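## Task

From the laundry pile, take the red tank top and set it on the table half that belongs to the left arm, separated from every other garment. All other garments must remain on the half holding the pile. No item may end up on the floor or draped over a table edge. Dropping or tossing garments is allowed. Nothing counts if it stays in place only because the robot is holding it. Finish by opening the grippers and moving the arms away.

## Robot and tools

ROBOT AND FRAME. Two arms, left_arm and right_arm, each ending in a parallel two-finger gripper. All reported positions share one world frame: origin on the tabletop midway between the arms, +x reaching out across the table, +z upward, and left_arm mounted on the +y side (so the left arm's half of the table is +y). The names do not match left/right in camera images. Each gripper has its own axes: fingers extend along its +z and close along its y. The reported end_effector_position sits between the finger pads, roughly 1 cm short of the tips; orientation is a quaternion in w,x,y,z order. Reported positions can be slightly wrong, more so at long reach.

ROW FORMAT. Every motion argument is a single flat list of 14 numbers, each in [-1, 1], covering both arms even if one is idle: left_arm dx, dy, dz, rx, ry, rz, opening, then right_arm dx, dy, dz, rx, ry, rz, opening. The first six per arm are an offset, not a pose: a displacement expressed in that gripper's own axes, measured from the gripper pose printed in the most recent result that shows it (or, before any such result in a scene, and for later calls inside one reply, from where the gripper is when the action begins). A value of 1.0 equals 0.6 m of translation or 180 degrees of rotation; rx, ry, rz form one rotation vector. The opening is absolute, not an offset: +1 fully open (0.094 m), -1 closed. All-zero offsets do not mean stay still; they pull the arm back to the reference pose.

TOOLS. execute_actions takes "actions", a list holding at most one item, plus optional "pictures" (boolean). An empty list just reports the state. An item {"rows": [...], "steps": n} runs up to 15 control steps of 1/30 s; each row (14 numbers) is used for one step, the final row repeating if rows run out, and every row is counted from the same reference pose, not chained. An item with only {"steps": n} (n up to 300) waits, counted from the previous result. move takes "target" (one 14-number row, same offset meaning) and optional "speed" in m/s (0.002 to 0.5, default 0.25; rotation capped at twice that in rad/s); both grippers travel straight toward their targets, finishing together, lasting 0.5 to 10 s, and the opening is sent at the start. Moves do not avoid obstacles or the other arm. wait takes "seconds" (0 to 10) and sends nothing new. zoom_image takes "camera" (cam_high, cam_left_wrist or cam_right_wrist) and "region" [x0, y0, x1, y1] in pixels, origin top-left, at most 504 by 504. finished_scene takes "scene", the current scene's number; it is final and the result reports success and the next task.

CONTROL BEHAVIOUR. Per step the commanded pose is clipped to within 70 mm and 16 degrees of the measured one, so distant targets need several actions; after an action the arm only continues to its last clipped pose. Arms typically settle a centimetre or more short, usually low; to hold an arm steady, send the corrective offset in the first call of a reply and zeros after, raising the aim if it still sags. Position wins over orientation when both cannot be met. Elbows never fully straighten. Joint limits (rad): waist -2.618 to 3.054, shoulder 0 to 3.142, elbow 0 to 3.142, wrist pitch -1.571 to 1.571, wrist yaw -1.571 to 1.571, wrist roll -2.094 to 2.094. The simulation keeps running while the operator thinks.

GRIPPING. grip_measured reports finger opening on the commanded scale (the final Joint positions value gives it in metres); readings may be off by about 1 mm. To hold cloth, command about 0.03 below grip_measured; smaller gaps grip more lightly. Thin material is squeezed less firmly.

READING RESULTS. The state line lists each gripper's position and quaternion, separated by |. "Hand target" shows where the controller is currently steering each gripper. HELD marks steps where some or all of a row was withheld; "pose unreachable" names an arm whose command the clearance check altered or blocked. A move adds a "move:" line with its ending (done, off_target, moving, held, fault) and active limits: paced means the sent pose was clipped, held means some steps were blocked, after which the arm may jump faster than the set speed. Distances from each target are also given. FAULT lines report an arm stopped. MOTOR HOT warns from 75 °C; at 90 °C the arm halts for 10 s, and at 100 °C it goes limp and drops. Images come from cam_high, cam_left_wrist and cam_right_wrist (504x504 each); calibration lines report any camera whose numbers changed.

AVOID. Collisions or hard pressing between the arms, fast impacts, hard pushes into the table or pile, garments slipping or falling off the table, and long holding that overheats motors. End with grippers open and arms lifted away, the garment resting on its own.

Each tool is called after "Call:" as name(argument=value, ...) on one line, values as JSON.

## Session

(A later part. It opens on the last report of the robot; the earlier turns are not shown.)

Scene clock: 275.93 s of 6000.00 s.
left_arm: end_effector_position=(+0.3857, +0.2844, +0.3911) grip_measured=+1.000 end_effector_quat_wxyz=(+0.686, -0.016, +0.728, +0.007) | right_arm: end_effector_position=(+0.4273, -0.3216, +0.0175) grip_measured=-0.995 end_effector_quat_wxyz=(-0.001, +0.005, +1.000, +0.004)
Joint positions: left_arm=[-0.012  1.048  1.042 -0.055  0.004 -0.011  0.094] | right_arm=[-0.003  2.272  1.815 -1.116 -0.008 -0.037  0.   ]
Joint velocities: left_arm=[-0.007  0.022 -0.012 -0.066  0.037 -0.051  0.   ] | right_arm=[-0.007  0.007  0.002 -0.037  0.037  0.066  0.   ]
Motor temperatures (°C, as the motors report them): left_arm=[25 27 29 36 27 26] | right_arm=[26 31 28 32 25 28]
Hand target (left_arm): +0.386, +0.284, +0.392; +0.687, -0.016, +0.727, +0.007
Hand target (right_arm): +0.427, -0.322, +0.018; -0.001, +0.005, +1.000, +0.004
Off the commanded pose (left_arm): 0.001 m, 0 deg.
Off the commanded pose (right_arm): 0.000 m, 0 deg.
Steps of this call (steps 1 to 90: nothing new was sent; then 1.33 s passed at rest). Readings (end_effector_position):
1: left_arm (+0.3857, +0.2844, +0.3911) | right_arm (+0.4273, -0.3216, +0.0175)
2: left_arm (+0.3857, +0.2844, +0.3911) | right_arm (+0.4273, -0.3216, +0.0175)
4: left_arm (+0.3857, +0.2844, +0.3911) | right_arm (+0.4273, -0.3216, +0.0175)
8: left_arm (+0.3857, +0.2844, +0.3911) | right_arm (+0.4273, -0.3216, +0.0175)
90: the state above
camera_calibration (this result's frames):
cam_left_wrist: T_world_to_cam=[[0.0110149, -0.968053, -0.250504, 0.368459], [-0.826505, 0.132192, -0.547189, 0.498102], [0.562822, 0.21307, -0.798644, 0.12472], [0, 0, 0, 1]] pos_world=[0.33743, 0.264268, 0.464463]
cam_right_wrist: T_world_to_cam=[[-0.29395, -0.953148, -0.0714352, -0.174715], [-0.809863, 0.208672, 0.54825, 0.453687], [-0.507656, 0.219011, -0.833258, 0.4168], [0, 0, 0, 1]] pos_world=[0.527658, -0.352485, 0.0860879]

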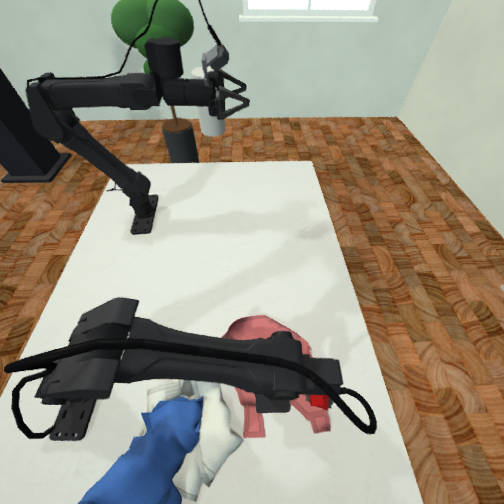

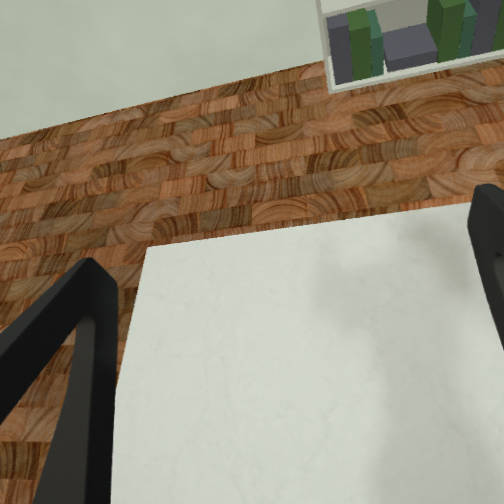

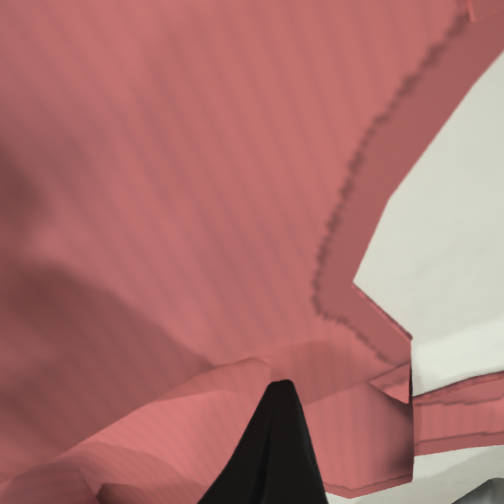

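Call:
move(target=[0,0,0,0,0,0,1, 0.1622,0.1193,-0.1708,0,0,0,1], speed=0.25)

Scene clock: 302.33 s of 6000.00 s.
left_arm: end_effector_position=(+0.3856, +0.2844, +0.3902) grip_measured=+1.000 end_effector_quat_wxyz=(+0.684, -0.016, +0.729, +0.007) | right_arm: end_effector_position=(+0.3404, -0.2485, +0.1218) grip_measured=+1.000 end_effector_quat_wxyz=(+0.004, +0.002, +1.000, +0.006)
Joint positions: left_arm=[-0.012  1.048  1.042 -0.058  0.004 -0.011  0.094] | right_arm=[ 0.192  1.873  1.631 -1.319 -0.011  0.152  0.094]
Joint velocities: left_arm=[-0.017  0.007 -0.007 -0.066 -0.022  0.022  0.   ] | right_arm=[-0.007 -0.002  0.002 -0.022 -0.022 -0.051  0.   ]
Motor temperatures (°C, as the motors report them): left_arm=[25 27 29 36 27 26] | right_arm=[26 34 27 30 25 28]
Hand target (left_arm): +0.386, +0.284, +0.391; +0.686, -0.016, +0.728, +0.007
Hand target (right_arm): +0.334, -0.248, +0.123; -0.001, +0.005, +1.000, +0.006
Off the commanded pose (left_arm): 0.001 m, 0 deg.
Off the commanded pose (right_arm): 0.010 m, 1 deg.
After step 90, 22.20 s passed at rest.
move: done
camera_calibration (this result's frames):
cam_left_wrist: T_world_to_cam=[[0.0101556, -0.968084, -0.250418, 0.368551], [-0.828377, 0.132123, -0.544366, 0.497233], [0.560079, 0.212969, -0.800597, 0.125919], [0, 0, 0, 1]] pos_world=[0.337629, 0.264276, 0.463779]
cam_right_wrist: T_world_to_cam=[[-0.287381, -0.954666, -0.0776172, -0.125036], [-0.816468, 0.201796, 0.54098, 0.312354], [-0.500792, 0.218839, -0.837446, 0.441684], [0, 0, 0, 1]] pos_world=[0.440286, -0.279057, 0.191205]

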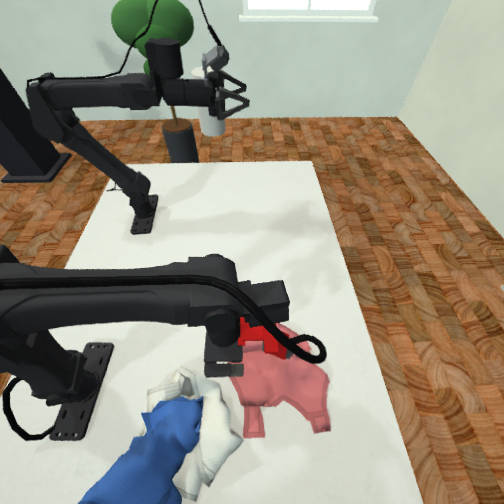

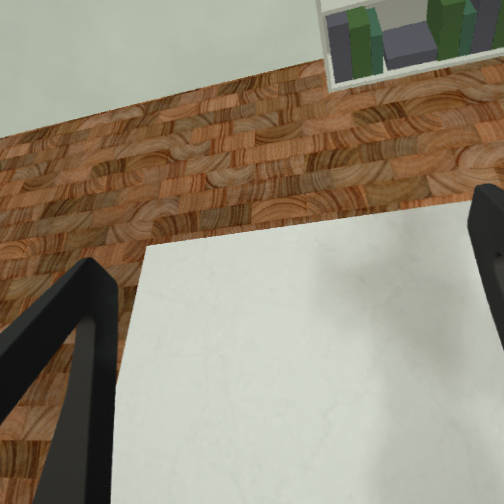

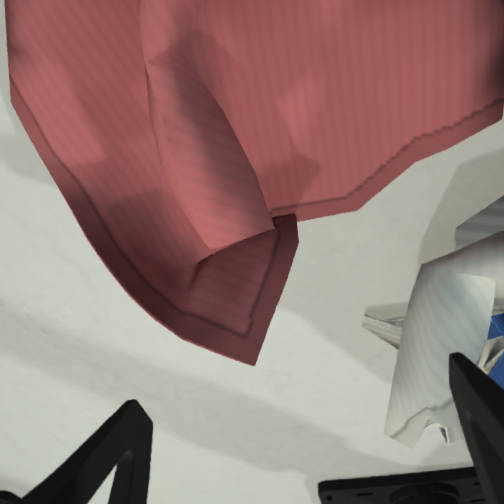

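Call:
move(target=[0,0,0,0,0,0,1, 0.0423,0.0308,0.195,0,0,0,1], speed=0.12)

Scene clock: 323.23 s of 6000.00 s.
left_arm: end_effector_position=(+0.3856, +0.2844, +0.3893) grip_measured=+1.000 end_effector_quat_wxyz=(+0.683, -0.016, +0.730, +0.007) | right_arm: end_effector_position=(+0.3099, -0.2322, +0.0114) grip_measured=+1.000 end_effector_quat_wxyz=(-0.004, +0.005, +1.000, +0.005)
Joint positions: left_arm=[-0.012  1.048  1.042 -0.062  0.004 -0.011  0.094] | right_arm=[ 0.256  1.882  1.19  -0.885 -0.011  0.221  0.094]
Joint velocities: left_arm=[ 0.002 -0.007  0.002  0.022 -0.051  0.037  0.   ] | right_arm=[-0.007  0.002  0.017  0.022 -0.037 -0.007  0.   ]
Motor temperatures (°C, as the motors report them): left_arm=[25 27 29 37 27 26] | right_arm=[26 33 27 29 25 28]
Hand target (left_arm): +0.386, +0.284, +0.390; +0.684, -0.016, +0.729, +0.007
Hand target (right_arm): +0.314, -0.228, +0.005; +0.004, +0.002, +1.000, +0.007
Off the commanded pose (left_arm): 0.001 m, 0 deg.
Off the commanded pose (right_arm): 0.010 m, 1 deg.
After step 90, 16.47 s passed at rest.
move: done
camera_calibration (this result's frames):
cam_left_wrist: T_world_to_cam=[[0.00920115, -0.96812, -0.250319, 0.368652], [-0.830446, 0.132047, -0.541223, 0.496262], [0.557023, 0.212857, -0.802756, 0.127248], [0, 0, 0, 1]] pos_world=[0.337847, 0.264284, 0.463018]
cam_right_wrist: T_world_to_cam=[[-0.293302, -0.953434, -0.0702687, -0.124735], [-0.806634, 0.20735, 0.553486, 0.341989], [-0.513142, 0.21902, -0.829889, 0.334235], [0, 0, 0, 1]] pos_world=[0.410785, -0.263042, 0.0793271]

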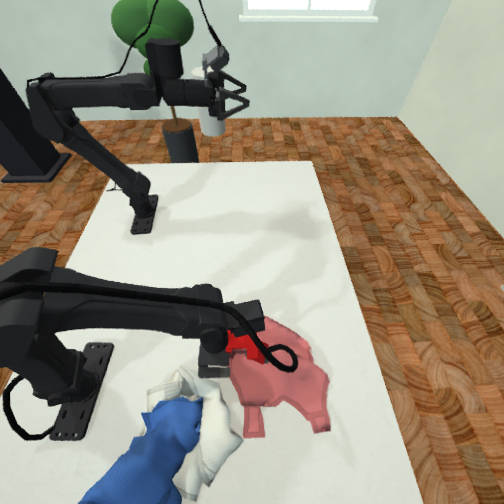

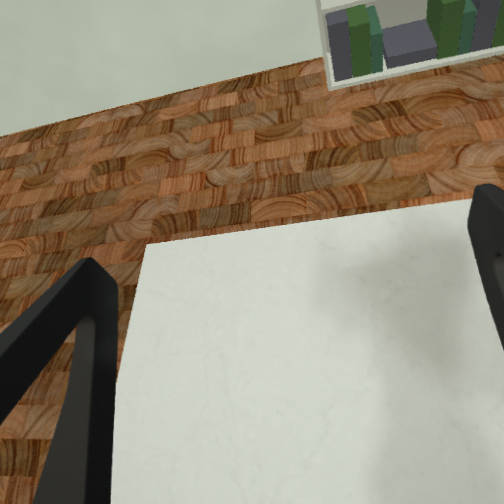

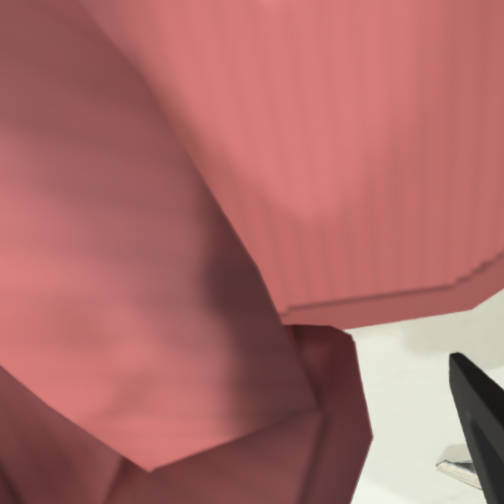

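Now at z=0.011 (tips on the table). Close the gripper.

Call:
execute_actions(actions=[{"rows": [[0,0,0,0,0,0,1, 0,0,0,0,0,0,-1]], "steps": 15}])

Scene clock: 325.93 s of 6000.00 s.
left_arm: end_effector_position=(+0.3855, +0.2844, +0.3884) grip_measured=+1.000 end_effector_quat_wxyz=(+0.682, -0.016, +0.731, +0.007) | right_arm: end_effector_position=(+0.3101, -0.2324, +0.0114) grip_measured=-0.995 end_effector_quat_wxyz=(-0.004, +0.006, +1.000, +0.004)
Joint positions: left_arm=[-0.012  1.048  1.042 -0.065  0.004 -0.011  0.094] | right_arm=[ 0.256  1.882  1.19  -0.885 -0.009  0.222  0.   ]
Joint velocities: left_arm=[ 0.007  0.002  0.002 -0.007  0.095  0.037  0.   ] | right_arm=[-0.012 -0.012 -0.017  0.066 -0.037  0.037 -0.   ]
Motor temperatures (°C, as the motors report them): left_arm=[25 27 29 37 27 26] | right_arm=[26 33 27 29 25 28]
Hand target (left_arm): +0.386, +0.284, +0.389; +0.683, -0.016, +0.730, +0.007
Hand target (right_arm): +0.310, -0.232, +0.011; -0.004, +0.005, +1.000, +0.005
Off the commanded pose (left_arm): 0.001 m, 0 deg.
Off the commanded pose (right_arm): 0.000 m, 0 deg.
Steps of this call (steps 1 to 66: nothing new was sent; steps 67 to 81: all 15 steps of this action). Readings (end_effector_position):
67: left_arm (+0.3856, +0.2844, +0.3893) | right_arm (+0.3101, -0.2323, +0.0114)
68: left_arm (+0.3856, +0.2844, +0.3891) | right_arm (+0.3101, -0.2324, +0.0114)
70: left_arm (+0.3855, +0.2844, +0.3888) | right_arm (+0.3101, -0.2324, +0.0114)
74: left_arm (+0.3855, +0.2844, +0.3886) | right_arm (+0.3101, -0.2324, +0.0114)
81: the state above
camera_calibration (this result's frames):
cam_left_wrist: T_world_to_cam=[[0.00834247, -0.968151, -0.250227, 0.368742], [-0.832298, 0.131979, -0.538387, 0.495384], [0.554265, 0.212755, -0.80469, 0.128441], [0, 0, 0, 1]] pos_world=[0.33804, 0.264291, 0.462333]
cam_right_wrist: T_world_to_cam=[[-0.295072, -0.952948, -0.0694399, -0.124215], [-0.806568, 0.209466, 0.552785, 0.342616], [-0.512231, 0.21912, -0.830425, 0.334088], [0, 0, 0, 1]] pos_world=[0.410821, -0.263342, 0.0794171]

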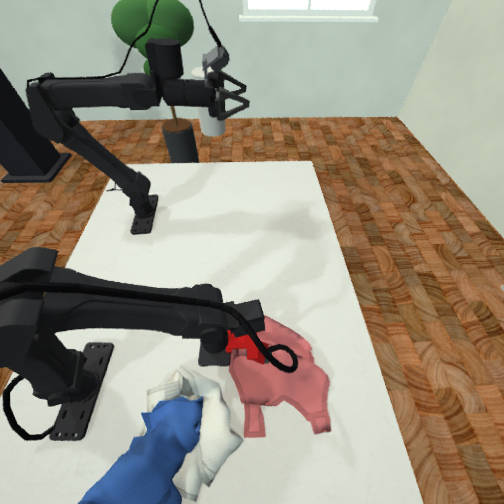

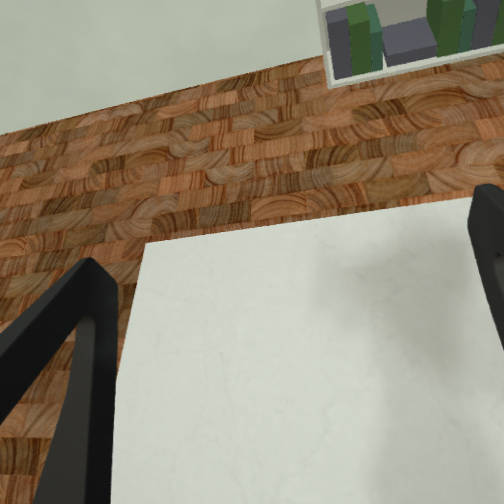

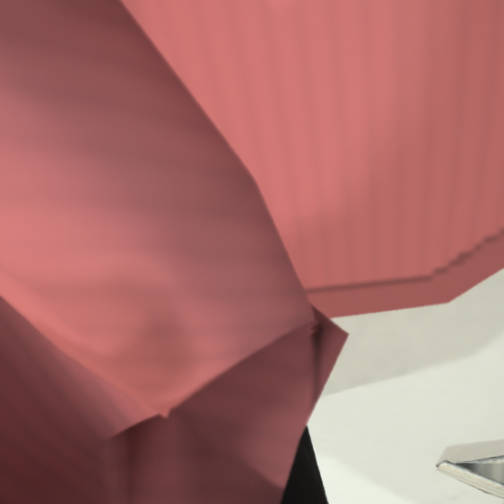

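Call:
move(target=[0,0,0,0,0,0,1, 0,0,-0.15,0,0,0,-1], speed=0.1)

Scene clock: 338.00 s of 6000.00 s.
left_arm: end_effector_position=(+0.3855, +0.2844, +0.3876) grip_measured=+1.000 end_effector_quat_wxyz=(+0.680, -0.016, +0.733, +0.007) | right_arm: end_effector_position=(+0.3079, -0.2329, +0.0888) grip_measured=-0.995 end_effector_quat_wxyz=(-0.020, +0.006, +1.000, +0.000)
Joint positions: left_arm=[-0.012  1.048  1.042 -0.069  0.004 -0.011  0.094] | right_arm=[ 0.256  1.818  1.428 -1.221 -0.009  0.222  0.   ]
Joint velocities: left_arm=[ 0.002 -0.007 -0.002 -0.007 -0.007  0.037  0.   ] | right_arm=[ 0.002  0.007  0.007 -0.022 -0.066  0.007 -0.001]
Motor temperatures (°C, as the motors report them): left_arm=[25 27 29 37 27 26] | right_arm=[26 32 27 29 25 28]
Hand target (left_arm): +0.386, +0.284, +0.388; +0.682, -0.016, +0.731, +0.007
Hand target (right_arm): +0.312, -0.233, +0.102; -0.004, +0.006, +1.000, +0.004
Off the commanded pose (left_arm): 0.001 m, 0 deg.
Off the commanded pose (right_arm): 0.013 m, 2 deg.
After step 90, 7.57 s passed at rest.
move: off_target (right_arm)
camera_calibration (this result's frames):
cam_left_wrist: T_world_to_cam=[[0.00748412, -0.968183, -0.250132, 0.36883], [-0.834141, 0.131911, -0.535545, 0.494502], [0.551501, 0.212653, -0.806613, 0.129631], [0, 0, 0, 1]] pos_world=[0.338232, 0.264298, 0.461646]
cam_right_wrist: T_world_to_cam=[[-0.297102, -0.953384, -0.0528219, -0.120877], [-0.787802, 0.213492, 0.577745, 0.291135], [-0.539536, 0.213262, -0.814506, 0.402964], [0, 0, 0, 1]] pos_world=[0.410857, -0.263334, 0.153629]

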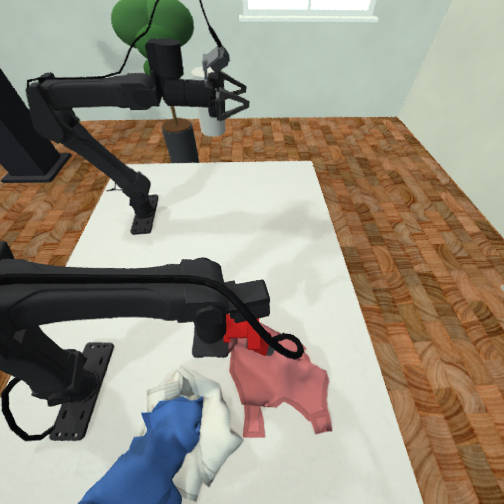

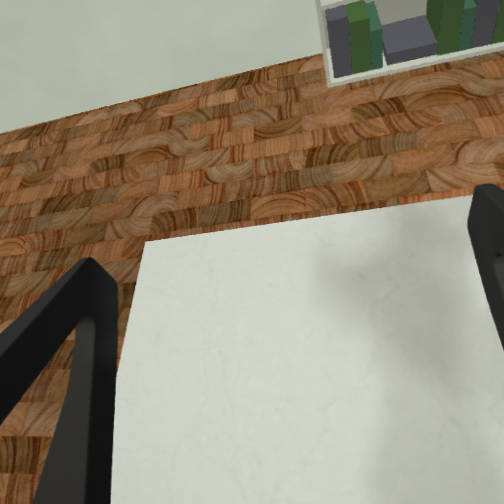

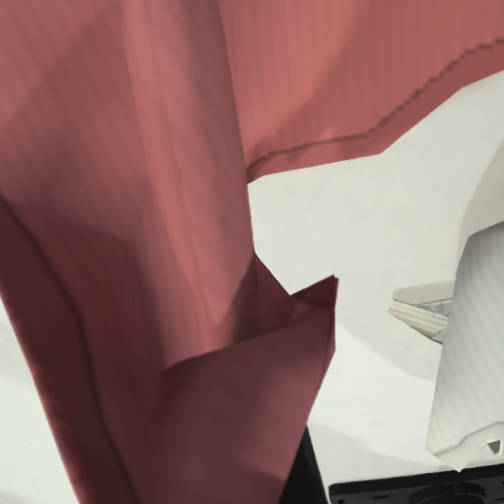

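Call:
move(target=[0,0,0,0,0,0,1, -0.01,0.222,-0.603,0,-0.2,0,-1], speed=0.2)

Scene clock: 382.73 s of 6000.00 s.
left_arm: end_effector_position=(+0.3854, +0.2844, +0.3866) grip_measured=+1.000 end_effector_quat_wxyz=(+0.679, -0.016, +0.734, +0.007) | right_arm: end_effector_position=(+0.3332, -0.0988, +0.4511) grip_measured=-0.995 end_effector_quat_wxyz=(+0.448, -0.010, +0.888, +0.101)
Joint positions: left_arm=[-0.012  1.048  1.042 -0.073  0.004 -0.011  0.094] | right_arm=[ 0.748  1.867  2.743 -1.546  0.378  0.496  0.   ]
Joint velocities: left_arm=[-0.002  0.007  0.002 -0.051 -0.022  0.022  0.   ] | right_arm=[-0.007 -0.002 -0.002 -0.095  0.066  0.007  0.001]
Motor temperatures (°C, as the motors report them): left_arm=[25 27 29 37 27 26] | right_arm=[26 33 28 28 25 28]
Hand target (left_arm): +0.385, +0.284, +0.388; +0.680, -0.016, +0.733, +0.007
Hand target (right_arm): +0.334, -0.097, +0.452; +0.453, -0.015, +0.886, +0.093
Off the commanded pose (left_arm): 0.001 m, 0 deg.
Off the commanded pose (right_arm): 0.003 m, 23 deg; orientation clipped at the last step of the last action.
joint sent to its limit (right arm) — the command would take joint 4 (wrist pitch) past its lower limit, so that joint was sent only as far as its limit.
After step 90, 39.13 s passed at rest.
move: off_target (right_arm); limits=paced
camera_calibration (this result's frames):
cam_left_wrist: T_world_to_cam=[[0.00653078, -0.968218, -0.250023, 0.368926], [-0.836176, 0.131836, -0.53238, 0.493517], [0.548422, 0.21254, -0.80874, 0.13095], [0, 0, 0, 1]] pos_world=[0.338442, 0.264306, 0.460883]
cam_right_wrist: T_world_to_cam=[[-0.0144625, -0.904185, -0.426895, 0.112956], [-0.941165, 0.156477, -0.29954, 0.514302], [0.337639, 0.397447, -0.85325, 0.426539], [0, 0, 0, 1]] pos_world=[0.34166, -0.147869, 0.566219]

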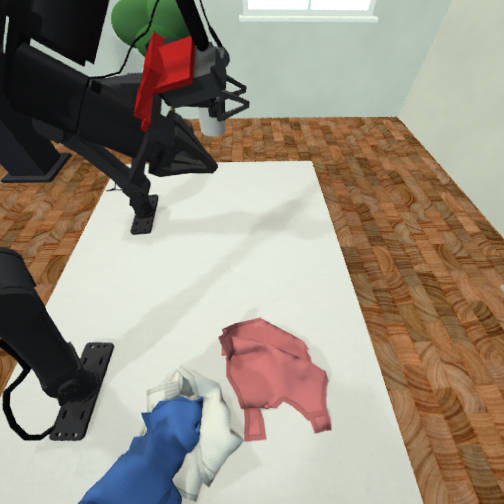

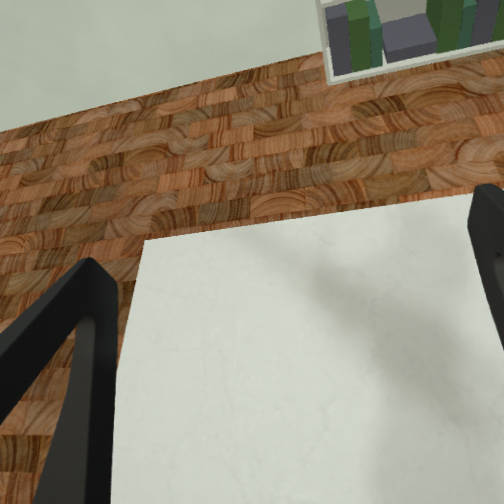

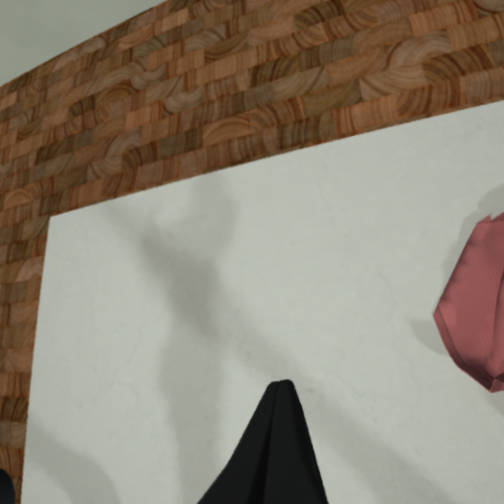

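Call:
zoom_image(camera="cam_high", region=[170, 300, 370, 460])

Region (170, 300, 370, 460) of cam_high's 504x504 image, scaled by 2.520, with more detail than that image has; it fills the top 403 rows of this view, and the rest is white.

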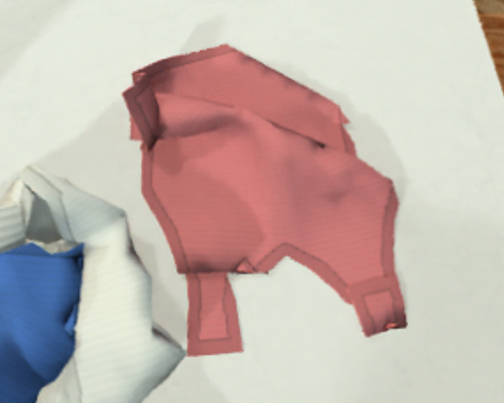

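Call:
move(target=[0,0,0,0,0,0,1, 0.3409,-0.2831,0.40,0.0668,0.2963,0.0066,1], speed=0.3)

Scene clock: 429.37 s of 6000.00 s.
left_arm: end_effector_position=(+0.3853, +0.2844, +0.3858) grip_measured=+1.000 end_effector_quat_wxyz=(+0.678, -0.016, +0.735, +0.007) | right_arm: end_effector_position=(+0.4150, -0.2096, +0.1062) grip_measured=+1.000 end_effector_quat_wxyz=(-0.006, +0.000, +1.000, -0.007)
Joint positions: left_arm=[-0.012  1.048  1.042 -0.076  0.004 -0.011  0.094] | right_arm=[ 0.265  2.258  2.145 -1.474  0.012  0.221  0.094]
Joint velocities: left_arm=[-0.012 -0.012  0.002 -0.022 -0.007 -0.066  0.   ] | right_arm=[-0.007 -0.012 -0.002 -0.081  0.007 -0.007  0.   ]
Motor temperatures (°C, as the motors report them): left_arm=[25 27 29 38 27 26] | right_arm=[26 31 27 31 25 28]
Hand target (left_arm): +0.385, +0.284, +0.387; +0.679, -0.016, +0.734, +0.007
Hand target (right_arm): +0.417, -0.210, +0.116; +0.003, -0.001, +1.000, -0.003
Off the commanded pose (left_arm): 0.001 m, 0 deg.
Off the commanded pose (right_arm): 0.016 m, 1 deg.
After step 90, 41.43 s passed at rest.
move: off_target (right_arm)
camera_calibration (this result's frames):
cam_left_wrist: T_world_to_cam=[[0.00567314, -0.96825, -0.249921, 0.369012], [-0.837998, 0.131769, -0.529525, 0.492626], [0.545644, 0.212438, -0.810644, 0.132134], [0, 0, 0, 1]] pos_world=[0.338628, 0.264313, 0.460195]
cam_right_wrist: T_world_to_cam=[[-0.284976, -0.957423, -0.0461556, -0.0726015], [-0.805794, 0.21321, 0.552483, 0.370563], [-0.519119, 0.194636, -0.832245, 0.4595], [0, 0, 0, 1]] pos_world=[0.516443, -0.237954, 0.174336]

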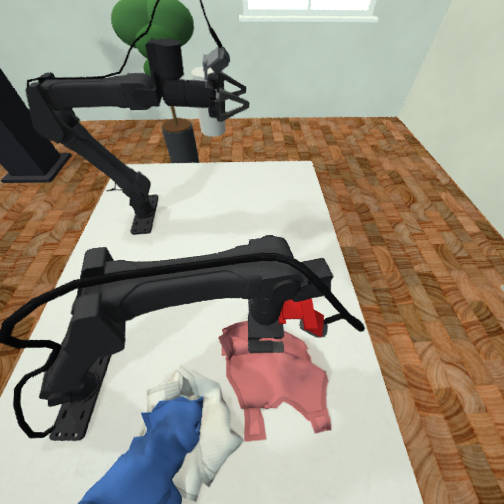

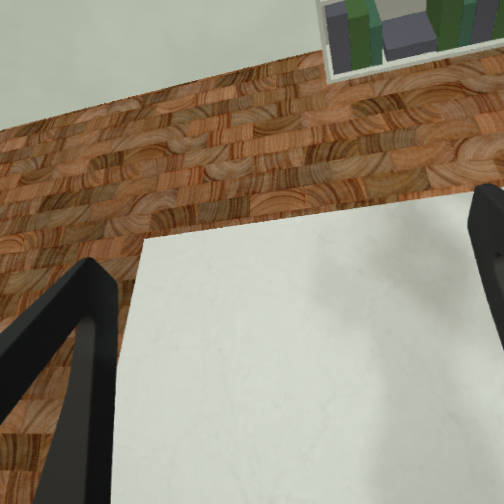

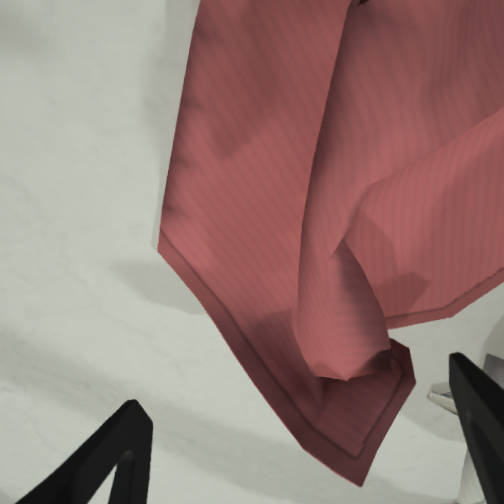

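Call:
move(target=[0,0,0,0,0,0,1, 0,0.025,0.169,0,0,0,1], speed=0.12)

Scene clock: 441.63 s of 6000.00 s.
left_arm: end_effector_position=(+0.3852, +0.2844, +0.3848) grip_measured=+1.000 end_effector_quat_wxyz=(+0.676, -0.016, +0.736, +0.007) | right_arm: end_effector_position=(+0.4092, -0.2004, +0.0139) grip_measured=+1.000 end_effector_quat_wxyz=(-0.012, +0.001, +1.000, -0.006)
Joint positions: left_arm=[-0.012  1.048  1.042 -0.08   0.004 -0.011  0.094] | right_arm=[ 0.286  2.275  1.805 -1.126  0.005  0.243  0.094]
Joint velocities: left_arm=[-0.012  0.002  0.002  0.007 -0.037 -0.022  0.   ] | right_arm=[-0.012  0.002  0.022  0.037  0.037 -0.037  0.   ]
Motor temperatures (°C, as the motors report them): left_arm=[25 27 29 38 27 26] | right_arm=[26 34 28 30 25 28]
Hand target (left_arm): +0.385, +0.284, +0.386; +0.678, -0.016, +0.735, +0.007
Hand target (right_arm): +0.412, -0.196, +0.005; -0.007, +0.000, +1.000, -0.007
Off the commanded pose (left_arm): 0.001 m, 0 deg.
Off the commanded pose (right_arm): 0.011 m, 1 deg.
After step 90, 7.93 s passed at rest.
move: off_target (right_arm)
camera_calibration (this result's frames):
cam_left_wrist: T_world_to_cam=[[0.00472061, -0.968285, -0.249805, 0.369106], [-0.840011, 0.131695, -0.526345, 0.491632], [0.54255, 0.212324, -0.812748, 0.133446], [0, 0, 0, 1]] pos_world=[0.338833, 0.26432, 0.45943]
cam_right_wrist: T_world_to_cam=[[-0.286303, -0.957015, -0.0463964, -0.0690693], [-0.799817, 0.212052, 0.56154, 0.412064], [-0.527564, 0.197879, -0.826148, 0.381906], [0, 0, 0, 1]] pos_world=[0.511281, -0.229051, 0.0809158]

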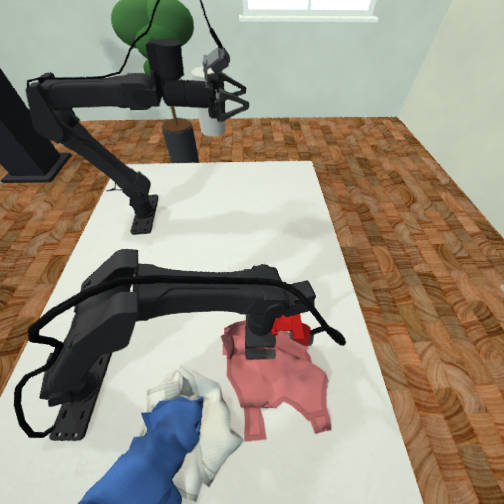

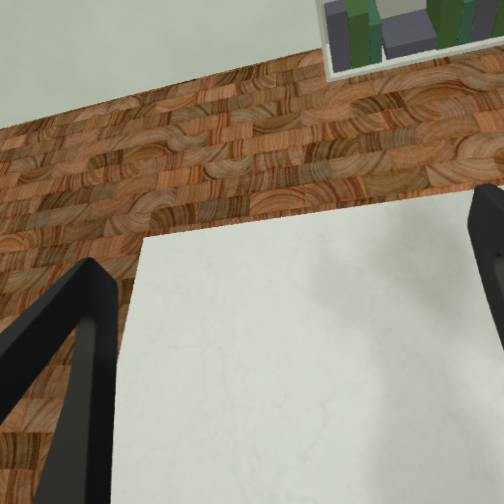

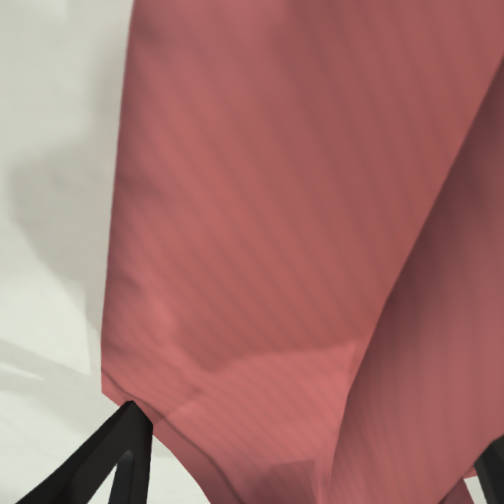

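Call:
execute_actions(actions=[{"rows": [[0,0,0,0,0,0,1, 0,0,0,0,0,0,0.85],[0,0,0,0,0,0,1, 0,0,0,0,0,0,0.7],[0,0,0,0,0,0,1, 0,0,0,0,0,0,0.55],[0,0,0,0,0,0,1, 0,0,0,0,0,0,0.4],[0,0,0,0,0,0,1, 0,0,0,0,0,0,0.25],[0,0,0,0,0,0,1, 0,0,0,0,0,0,0.1],[0,0,0,0,0,0,1, 0,0,0,0,0,0,-0.05],[0,0,0,0,0,0,1, 0,0,0,0,0,0,-0.2],[0,0,0,0,0,0,1, 0,0,0,0,0,0,-0.35],[0,0,0,0,0,0,1, 0,0,0,0,0,0,-0.5],[0,0,0,0,0,0,1, 0,0,0,0,0,0,-0.6],[0,0,0,0,0,0,1, 0,0,0,0,0,0,-0.7],[0,0,0,0,0,0,1, 0,0,0,0,0,0,-0.8],[0,0,0,0,0,0,1, 0,0,0,0,0,0,-0.9],[0,0,0,0,0,0,1, 0,0,0,0,0,0,-1]], "steps": 15}], pictures=false)

Call:
execute_actions(actions=[{"rows": [[0,0,0,0,0,0,1, 0,0,0,0,0,0,-1]], "steps": 10}])

Scene clock: 454.90 s of 6000.00 s.
left_arm: end_effector_position=(+0.3852, +0.2844, +0.3840) grip_measured=+1.000 end_effector_quat_wxyz=(+0.675, -0.016, +0.738, +0.007) | right_arm: end_effector_position=(+0.4088, -0.1995, +0.0139) grip_measured=-0.938 end_effector_quat_wxyz=(-0.013, +0.001, +1.000, -0.003)
Joint positions: left_arm=[-0.012  1.048  1.042 -0.083  0.004 -0.011  0.094] | right_arm=[ 0.286  2.275  1.805 -1.126  0.     0.243  0.003]
Joint velocities: left_arm=[-0.007 -0.012 -0.007 -0.051  0.007  0.007  0.   ] | right_arm=[ 0.012 -0.012 -0.022 -0.051  0.066 -0.007 -0.082]
Motor temperatures (°C, as the motors report them): left_arm=[25 27 29 38 27 26] | right_arm=[26 34 28 29 25 28]
Hand target (left_arm): +0.385, +0.284, +0.385; +0.676, -0.016, +0.736, +0.007
Hand target (right_arm): +0.409, -0.200, +0.014; -0.012, +0.001, +1.000, -0.006
Off the commanded pose (left_arm): 0.001 m, 0 deg.
Off the commanded pose (right_arm): 0.001 m, 0 deg.
Steps of this call (steps 1 to 90: nothing new was sent; then 9.77 s passed at rest; steps 91 to 105: all 15 steps of this action). Readings (end_effector_position):
91: left_arm (+0.3852, +0.2844, +0.3847) | right_arm (+0.4090, -0.2000, +0.0139)
92: left_arm (+0.3852, +0.2844, +0.3846) | right_arm (+0.4088, -0.1992, +0.0139)
94: left_arm (+0.3852, +0.2844, +0.3844) | right_arm (+0.4086, -0.1986, +0.0139)
98: left_arm (+0.3852, +0.2844, +0.3841) | right_arm (+0.4086, -0.1986, +0.0139)
105: the state above

Scene clock: 455.23 s of 6000.00 s.
left_arm: end_effector_position=(+0.3851, +0.2844, +0.3831) grip_measured=+1.000 end_effector_quat_wxyz=(+0.674, -0.016, +0.739, +0.007) | right_arm: end_effector_position=(+0.4089, -0.1998, +0.0139) grip_measured=-0.943 end_effector_quat_wxyz=(-0.012, +0.001, +1.000, -0.004)
Joint positions: left_arm=[-0.012  1.048  1.042 -0.087  0.004 -0.011  0.094] | right_arm=[ 0.286  2.275  1.805 -1.126  0.002  0.243  0.003]
Joint velocities: left_arm=[-0.007 -0.017 -0.012  0.007  0.051  0.007  0.   ] | right_arm=[-0.007 -0.007 -0.012  0.007 -0.095 -0.007 -0.   ]
Motor temperatures (°C, as the motors report them): left_arm=[25 27 29 38 27 26] | right_arm=[26 34 28 29 25 28]
Hand target (left_arm): +0.385, +0.284, +0.384; +0.675, -0.016, +0.738, +0.007
Hand target (right_arm): +0.409, -0.200, +0.014; -0.012, +0.001, +1.000, -0.003
Off the commanded pose (left_arm): 0.001 m, 0 deg.
Off the commanded pose (right_arm): 0.000 m, 0 deg.
Steps of this call (steps 1 to 10: all 10 steps of this action). Readings (end_effector_position):
1: left_arm (+0.3852, +0.2844, +0.3839) | right_arm (+0.4089, -0.1997, +0.0139)
2: left_arm (+0.3851, +0.2844, +0.3838) | right_arm (+0.4089, -0.1997, +0.0139)
4: left_arm (+0.3851, +0.2844, +0.3835) | right_arm (+0.4089, -0.1998, +0.0139)
8: left_arm (+0.3851, +0.2844, +0.3832) | right_arm (+0.4089, -0.1998, +0.0139)
10: the state above
camera_calibration (this result's frames):
cam_left_wrist: T_world_to_cam=[[0.00300721, -0.968348, -0.249587, 0.36927], [-0.843603, 0.131563, -0.520602, 0.48983], [0.53696, 0.212118, -0.816505, 0.135799], [0, 0, 0, 1]] pos_world=[0.339193, 0.264333, 0.458052]
cam_right_wrist: T_world_to_cam=[[-0.286458, -0.956814, -0.0494844, -0.0683857], [-0.799074, 0.210099, 0.563328, 0.411006], [-0.528604, 0.200912, -0.82475, 0.382657], [0, 0, 0, 1]] pos_world=[0.511109, -0.228665, 0.080681]

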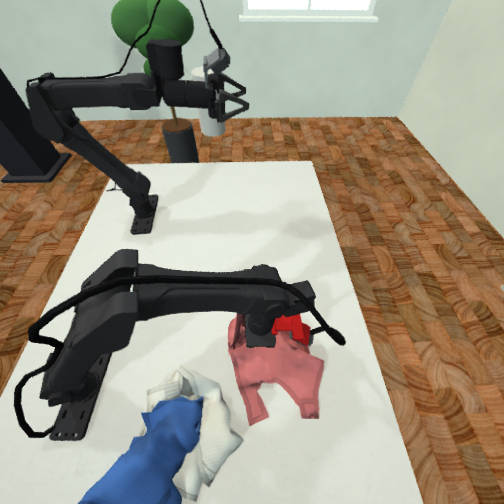

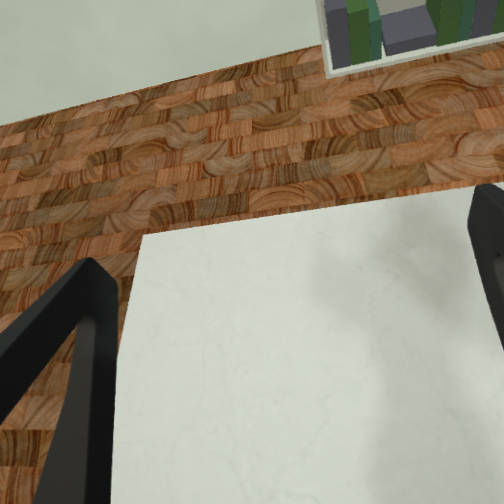

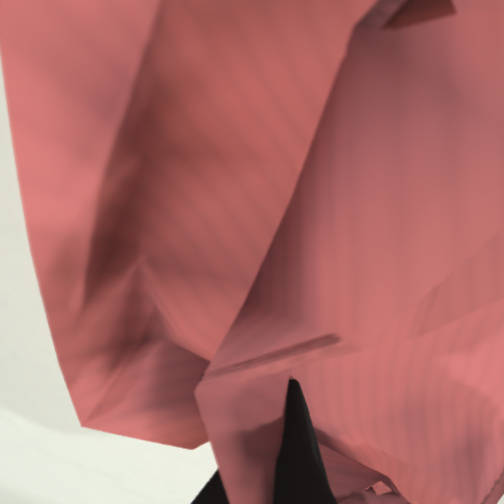

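Call:
move(target=[0,0,0,0,0,0,1, 0.033,0.1667,-0.683,0,-0.2,0,-1], speed=0.15)

Scene clock: 463.67 s of 6000.00 s.
left_arm: end_effector_position=(+0.3850, +0.2844, +0.3822) grip_measured=+1.000 end_effector_quat_wxyz=(+0.672, -0.016, +0.740, +0.007) | right_arm: end_effector_position=(+0.4078, -0.0931, +0.4107) grip_measured=-0.943 end_effector_quat_wxyz=(+0.437, -0.019, +0.897, +0.066)
Joint positions: left_arm=[-0.012  1.048  1.042 -0.091  0.004 -0.011  0.094] | right_arm=[ 0.633  2.079  2.862 -1.482  0.326  0.393  0.003]
Joint velocities: left_arm=[ 0.007  0.002  0.002 -0.037 -0.066  0.007  0.   ] | right_arm=[ 0.007  0.007 -0.002 -0.022  0.007 -0.037  0.001]
Motor temperatures (°C, as the motors report them): left_arm=[25 27 29 38 27 26] | right_arm=[26 35 28 29 25 28]
Hand target (left_arm): +0.385, +0.284, +0.383; +0.674, -0.016, +0.739, +0.007
Hand target (right_arm): +0.404, -0.094, +0.426; +0.458, -0.019, +0.886, +0.069
Off the commanded pose (left_arm): 0.001 m, 0 deg.
Off the commanded pose (right_arm): 0.016 m, 19 deg; orientation clipped at the last step of the last action.
elbow stopped short (right arm): the move would have taken joint 3 (elbow) straighter than the controller allows; a more bent joint 3 avoids this.
After step 90, 2.07 s passed at rest.
move: off_target (right_arm); limits=paced
camera_calibration (this result's frames):
cam_left_wrist: T_world_to_cam=[[0.00205598, -0.968383, -0.249461, 0.36936], [-0.845581, 0.13149, -0.5174, 0.488823], [0.533843, 0.212003, -0.818576, 0.1371], [0, 0, 0, 1]] pos_world=[0.33939, 0.264341, 0.457285]
cam_right_wrist: T_world_to_cam=[[-0.0367882, -0.932198, -0.360074, 0.0810075], [-0.946773, 0.147818, -0.285956, 0.567457], [0.319793, 0.330389, -0.888018, 0.379884], [0, 0, 0, 1]] pos_world=[0.41875, -0.133874, 0.52878]

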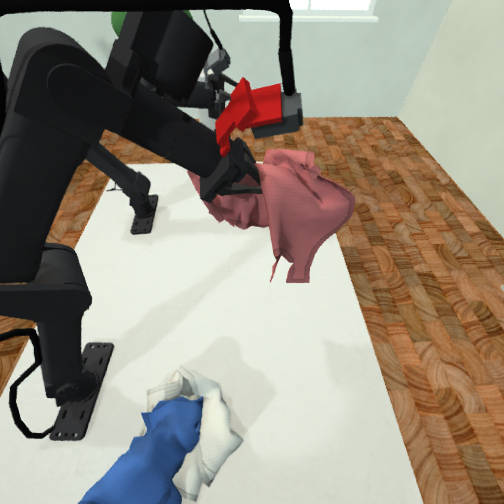

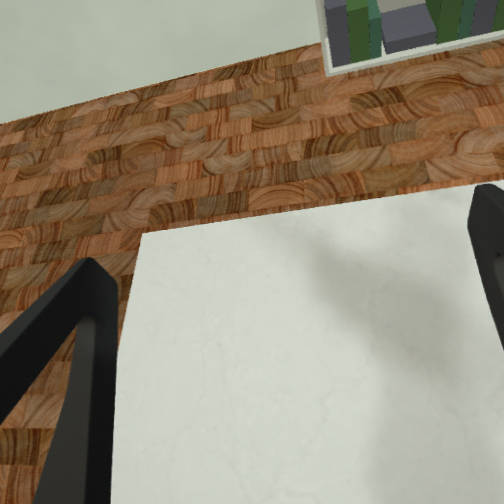

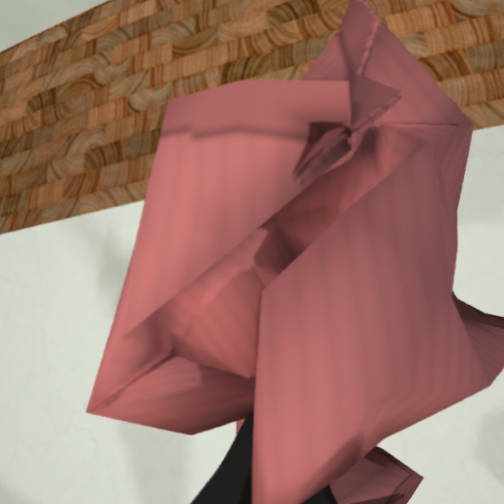

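Call:
move(target=[0,0.25,-0.33,0,0,0,1, 0.0015,0.4292,0.099,-0.2046,-0.108,-0.1362,-1], speed=0.2)

Scene clock: 488.47 s of 6000.00 s.
left_arm: end_effector_position=(+0.1834, +0.4291, +0.3940) grip_measured=+1.000 end_effector_quat_wxyz=(+0.684, -0.036, +0.728, +0.005) | right_arm: end_effector_position=(+0.4331, +0.1655, +0.3929) grip_measured=-0.943 end_effector_quat_wxyz=(+0.552, -0.320, +0.728, +0.250)
Joint positions: left_arm=[ 1.505  0.971  1.203 -0.945  1.473  0.669  0.094] | right_arm=[ 0.849  2.313  2.688 -0.643 -0.033  0.001  0.003]
Joint velocities: left_arm=[ 0.007  0.085  0.12  -0.315  0.007  0.242  0.   ] | right_arm=[-0.002 -0.022 -0.037  0.037  0.007 -0.022 -0.   ]
Motor temperatures (°C, as the motors report them): left_arm=[25 27 29 38 27 26] | right_arm=[26 35 28 32 25 28]
Hand target (left_arm): +0.183, +0.427, +0.402; +0.686, -0.028, +0.727, +0.009
Hand target (right_arm): +0.428, +0.169, +0.399; +0.556, -0.327, +0.721, +0.254
Off the commanded pose (left_arm): 0.006 m, 3 deg.
Off the commanded pose (right_arm): 0.009 m, 1 deg.
After step 647, the last 1004 steps of your reply time or wait did not run and took no scene time. You can wait again.
move: off_target (left_arm)
camera_calibration (this result's frames):
cam_left_wrist: T_world_to_cam=[[0.0364154, -0.974681, -0.220615, 0.497917], [-0.830775, 0.0931696, -0.548755, 0.331523], [0.555416, 0.203265, -0.806348, 0.218634], [0, 0, 0, 1]] pos_world=[0.135857, 0.409982, 0.468068]
cam_right_wrist: T_world_to_cam=[[0.698897, -0.649177, -0.300186, -0.0723638], [-0.653264, -0.408533, -0.637454, 0.651137], [0.291185, 0.641615, -0.709607, 0.161396], [0, 0, 0, 1]] pos_world=[0.428943, 0.115479, 0.507875]

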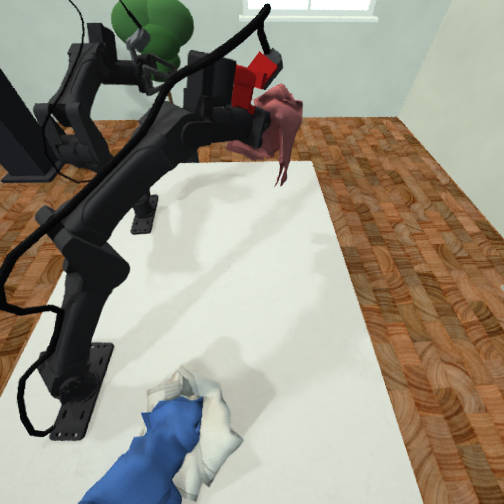

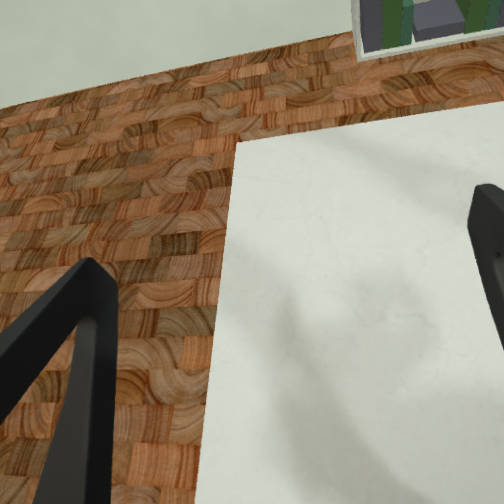

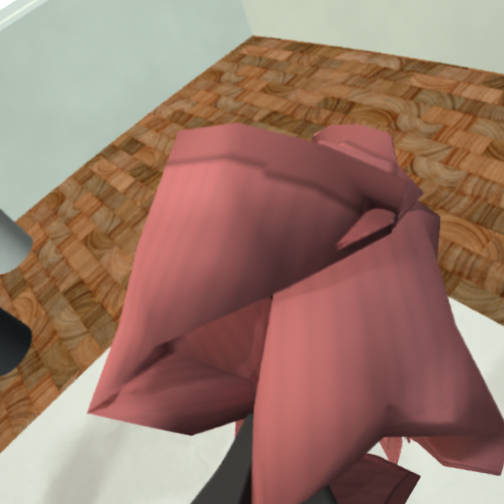

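Call:
move(target=[0,0,0,0,0,0,1, 0.12,0,0.1,0,0,0,-1], speed=0.15)

Scene clock: 499.90 s of 6000.00 s.
left_arm: end_effector_position=(+0.1833, +0.4293, +0.3925) grip_measured=+1.000 end_effector_quat_wxyz=(+0.682, -0.037, +0.730, +0.006) | right_arm: end_effector_position=(+0.4579, +0.1914, +0.3016) grip_measured=-0.943 end_effector_quat_wxyz=(+0.545, -0.323, +0.734, +0.247)
Joint positions: left_arm=[ 1.505  0.977  1.21  -0.974  1.469  0.697  0.094] | right_arm=[ 0.849  2.3    2.287 -0.276 -0.034  0.001  0.003]
Joint velocities: left_arm=[-0.007 -0.012 -0.002 -0.037  0.022 -0.037  0.   ] | right_arm=[ 0.007 -0.017 -0.007 -0.022  0.022  0.022  0.   ]
Motor temperatures (°C, as the motors report them): left_arm=[25 27 29 36 27 26] | right_arm=[26 36 28 33 25 28]
Hand target (left_arm): +0.183, +0.429, +0.394; +0.684, -0.036, +0.729, +0.005
Hand target (right_arm): +0.457, +0.194, +0.307; +0.552, -0.320, +0.728, +0.250
Off the commanded pose (left_arm): 0.001 m, 0 deg.
Off the commanded pose (right_arm): 0.007 m, 1 deg.
move: done
camera_calibration (this result's frames):
cam_left_wrist: T_world_to_cam=[[0.0367575, -0.974722, -0.220377, 0.49765], [-0.833748, 0.0916623, -0.544483, 0.330158], [0.55092, 0.203753, -0.809303, 0.21924], [0, 0, 0, 1]] pos_world=[0.136192, 0.410136, 0.466868]
cam_right_wrist: T_world_to_cam=[[0.694903, -0.653277, -0.300563, -0.0975862], [-0.661988, -0.417906, -0.622195, 0.620929], [0.280859, 0.631335, -0.722866, 0.0833984], [0, 0, 0, 1]] pos_world=[0.455437, 0.143087, 0.417294]

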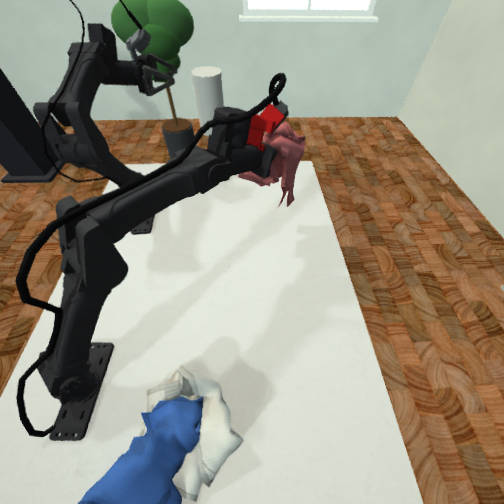

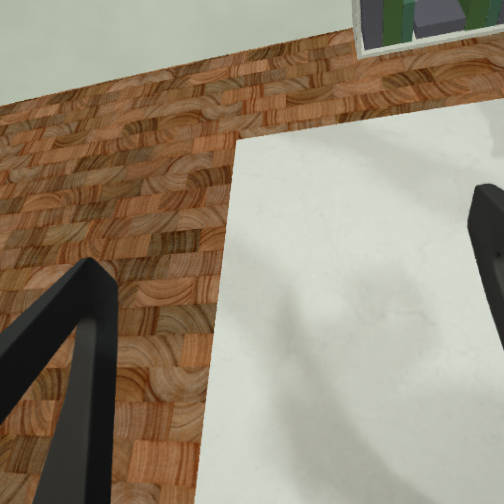

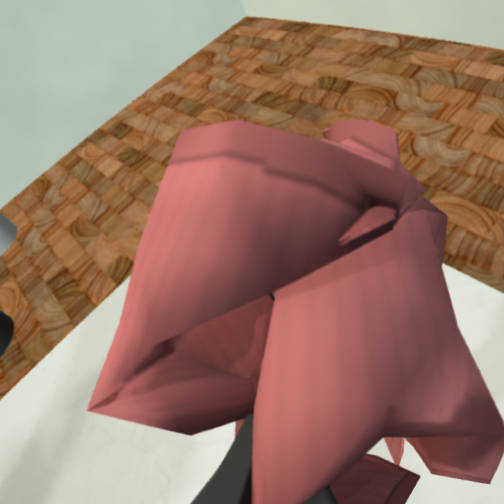

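Call:
move(target=[0,0,0,0,0,0,1, 0.08,0,0.15,0,0,0,-1], speed=0.15)

Scene clock: 505.77 s of 6000.00 s.
left_arm: end_effector_position=(+0.1833, +0.4300, +0.3920) grip_measured=+1.000 end_effector_quat_wxyz=(+0.681, -0.038, +0.731, +0.007) | right_arm: end_effector_position=(+0.5061, +0.2415, +0.2161) grip_measured=-0.943 end_effector_quat_wxyz=(+0.553, -0.320, +0.727, +0.250)
Joint positions: left_arm=[ 1.505  0.977  1.21  -0.973  1.464  0.696  0.094] | right_arm=[ 0.849  2.796  2.851 -0.321 -0.034  0.001  0.003]
Joint velocities: left_arm=[-0.012  0.007 -0.002 -0.051 -0.007  0.037  0.   ] | right_arm=[-0.012  0.017  0.012 -0.007  0.007 -0.037  0.001]
Motor temperatures (°C, as the motors report them): left_arm=[25 27 29 35 27 26] | right_arm=[26 37 29 34 25 28]
Hand target (left_arm): +0.183, +0.429, +0.392; +0.682, -0.037, +0.730, +0.006
Hand target (right_arm): +0.503, +0.243, +0.227; +0.560, -0.317, +0.722, +0.253
Off the commanded pose (left_arm): 0.001 m, 0 deg.
Off the commanded pose (right_arm): 0.015 m, 1 deg.
elbow stopped short (right arm): the move would have taken joint 3 (elbow) straighter than the controller allows; a more bent joint 3 avoids this.
move: off_target (right_arm)
camera_calibration (this result's frames):
cam_left_wrist: T_world_to_cam=[[0.039683, -0.974566, -0.22056, 0.497707], [-0.835855, 0.0885736, -0.541757, 0.330388], [0.547513, 0.205855, -0.811081, 0.219136], [0, 0, 0, 1]] pos_world=[0.136426, 0.410675, 0.466501]
cam_right_wrist: T_world_to_cam=[[0.699511, -0.648486, -0.300249, -0.127597], [-0.652317, -0.407851, -0.638859, 0.616845], [0.291834, 0.642747, -0.708315, -0.0350326], [0, 0, 0, 1]] pos_world=[0.501858, 0.191353, 0.330952]

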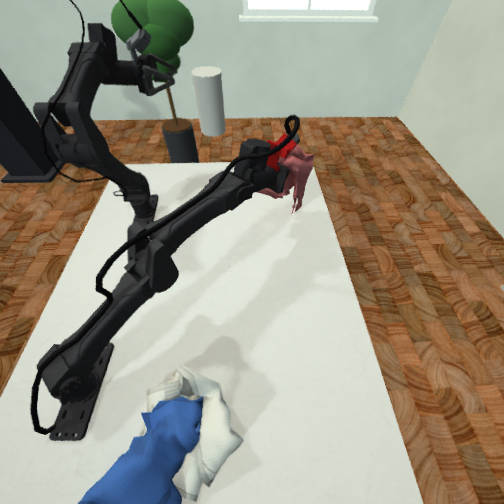

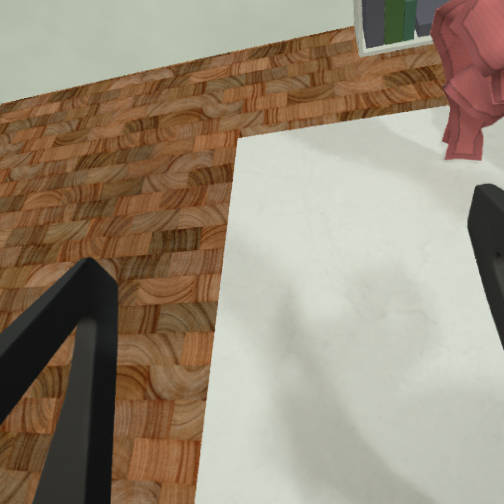

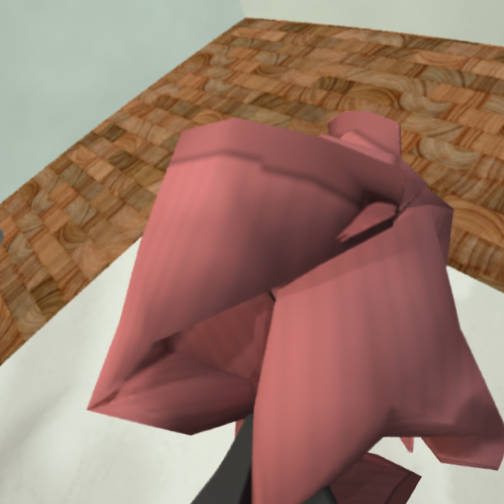

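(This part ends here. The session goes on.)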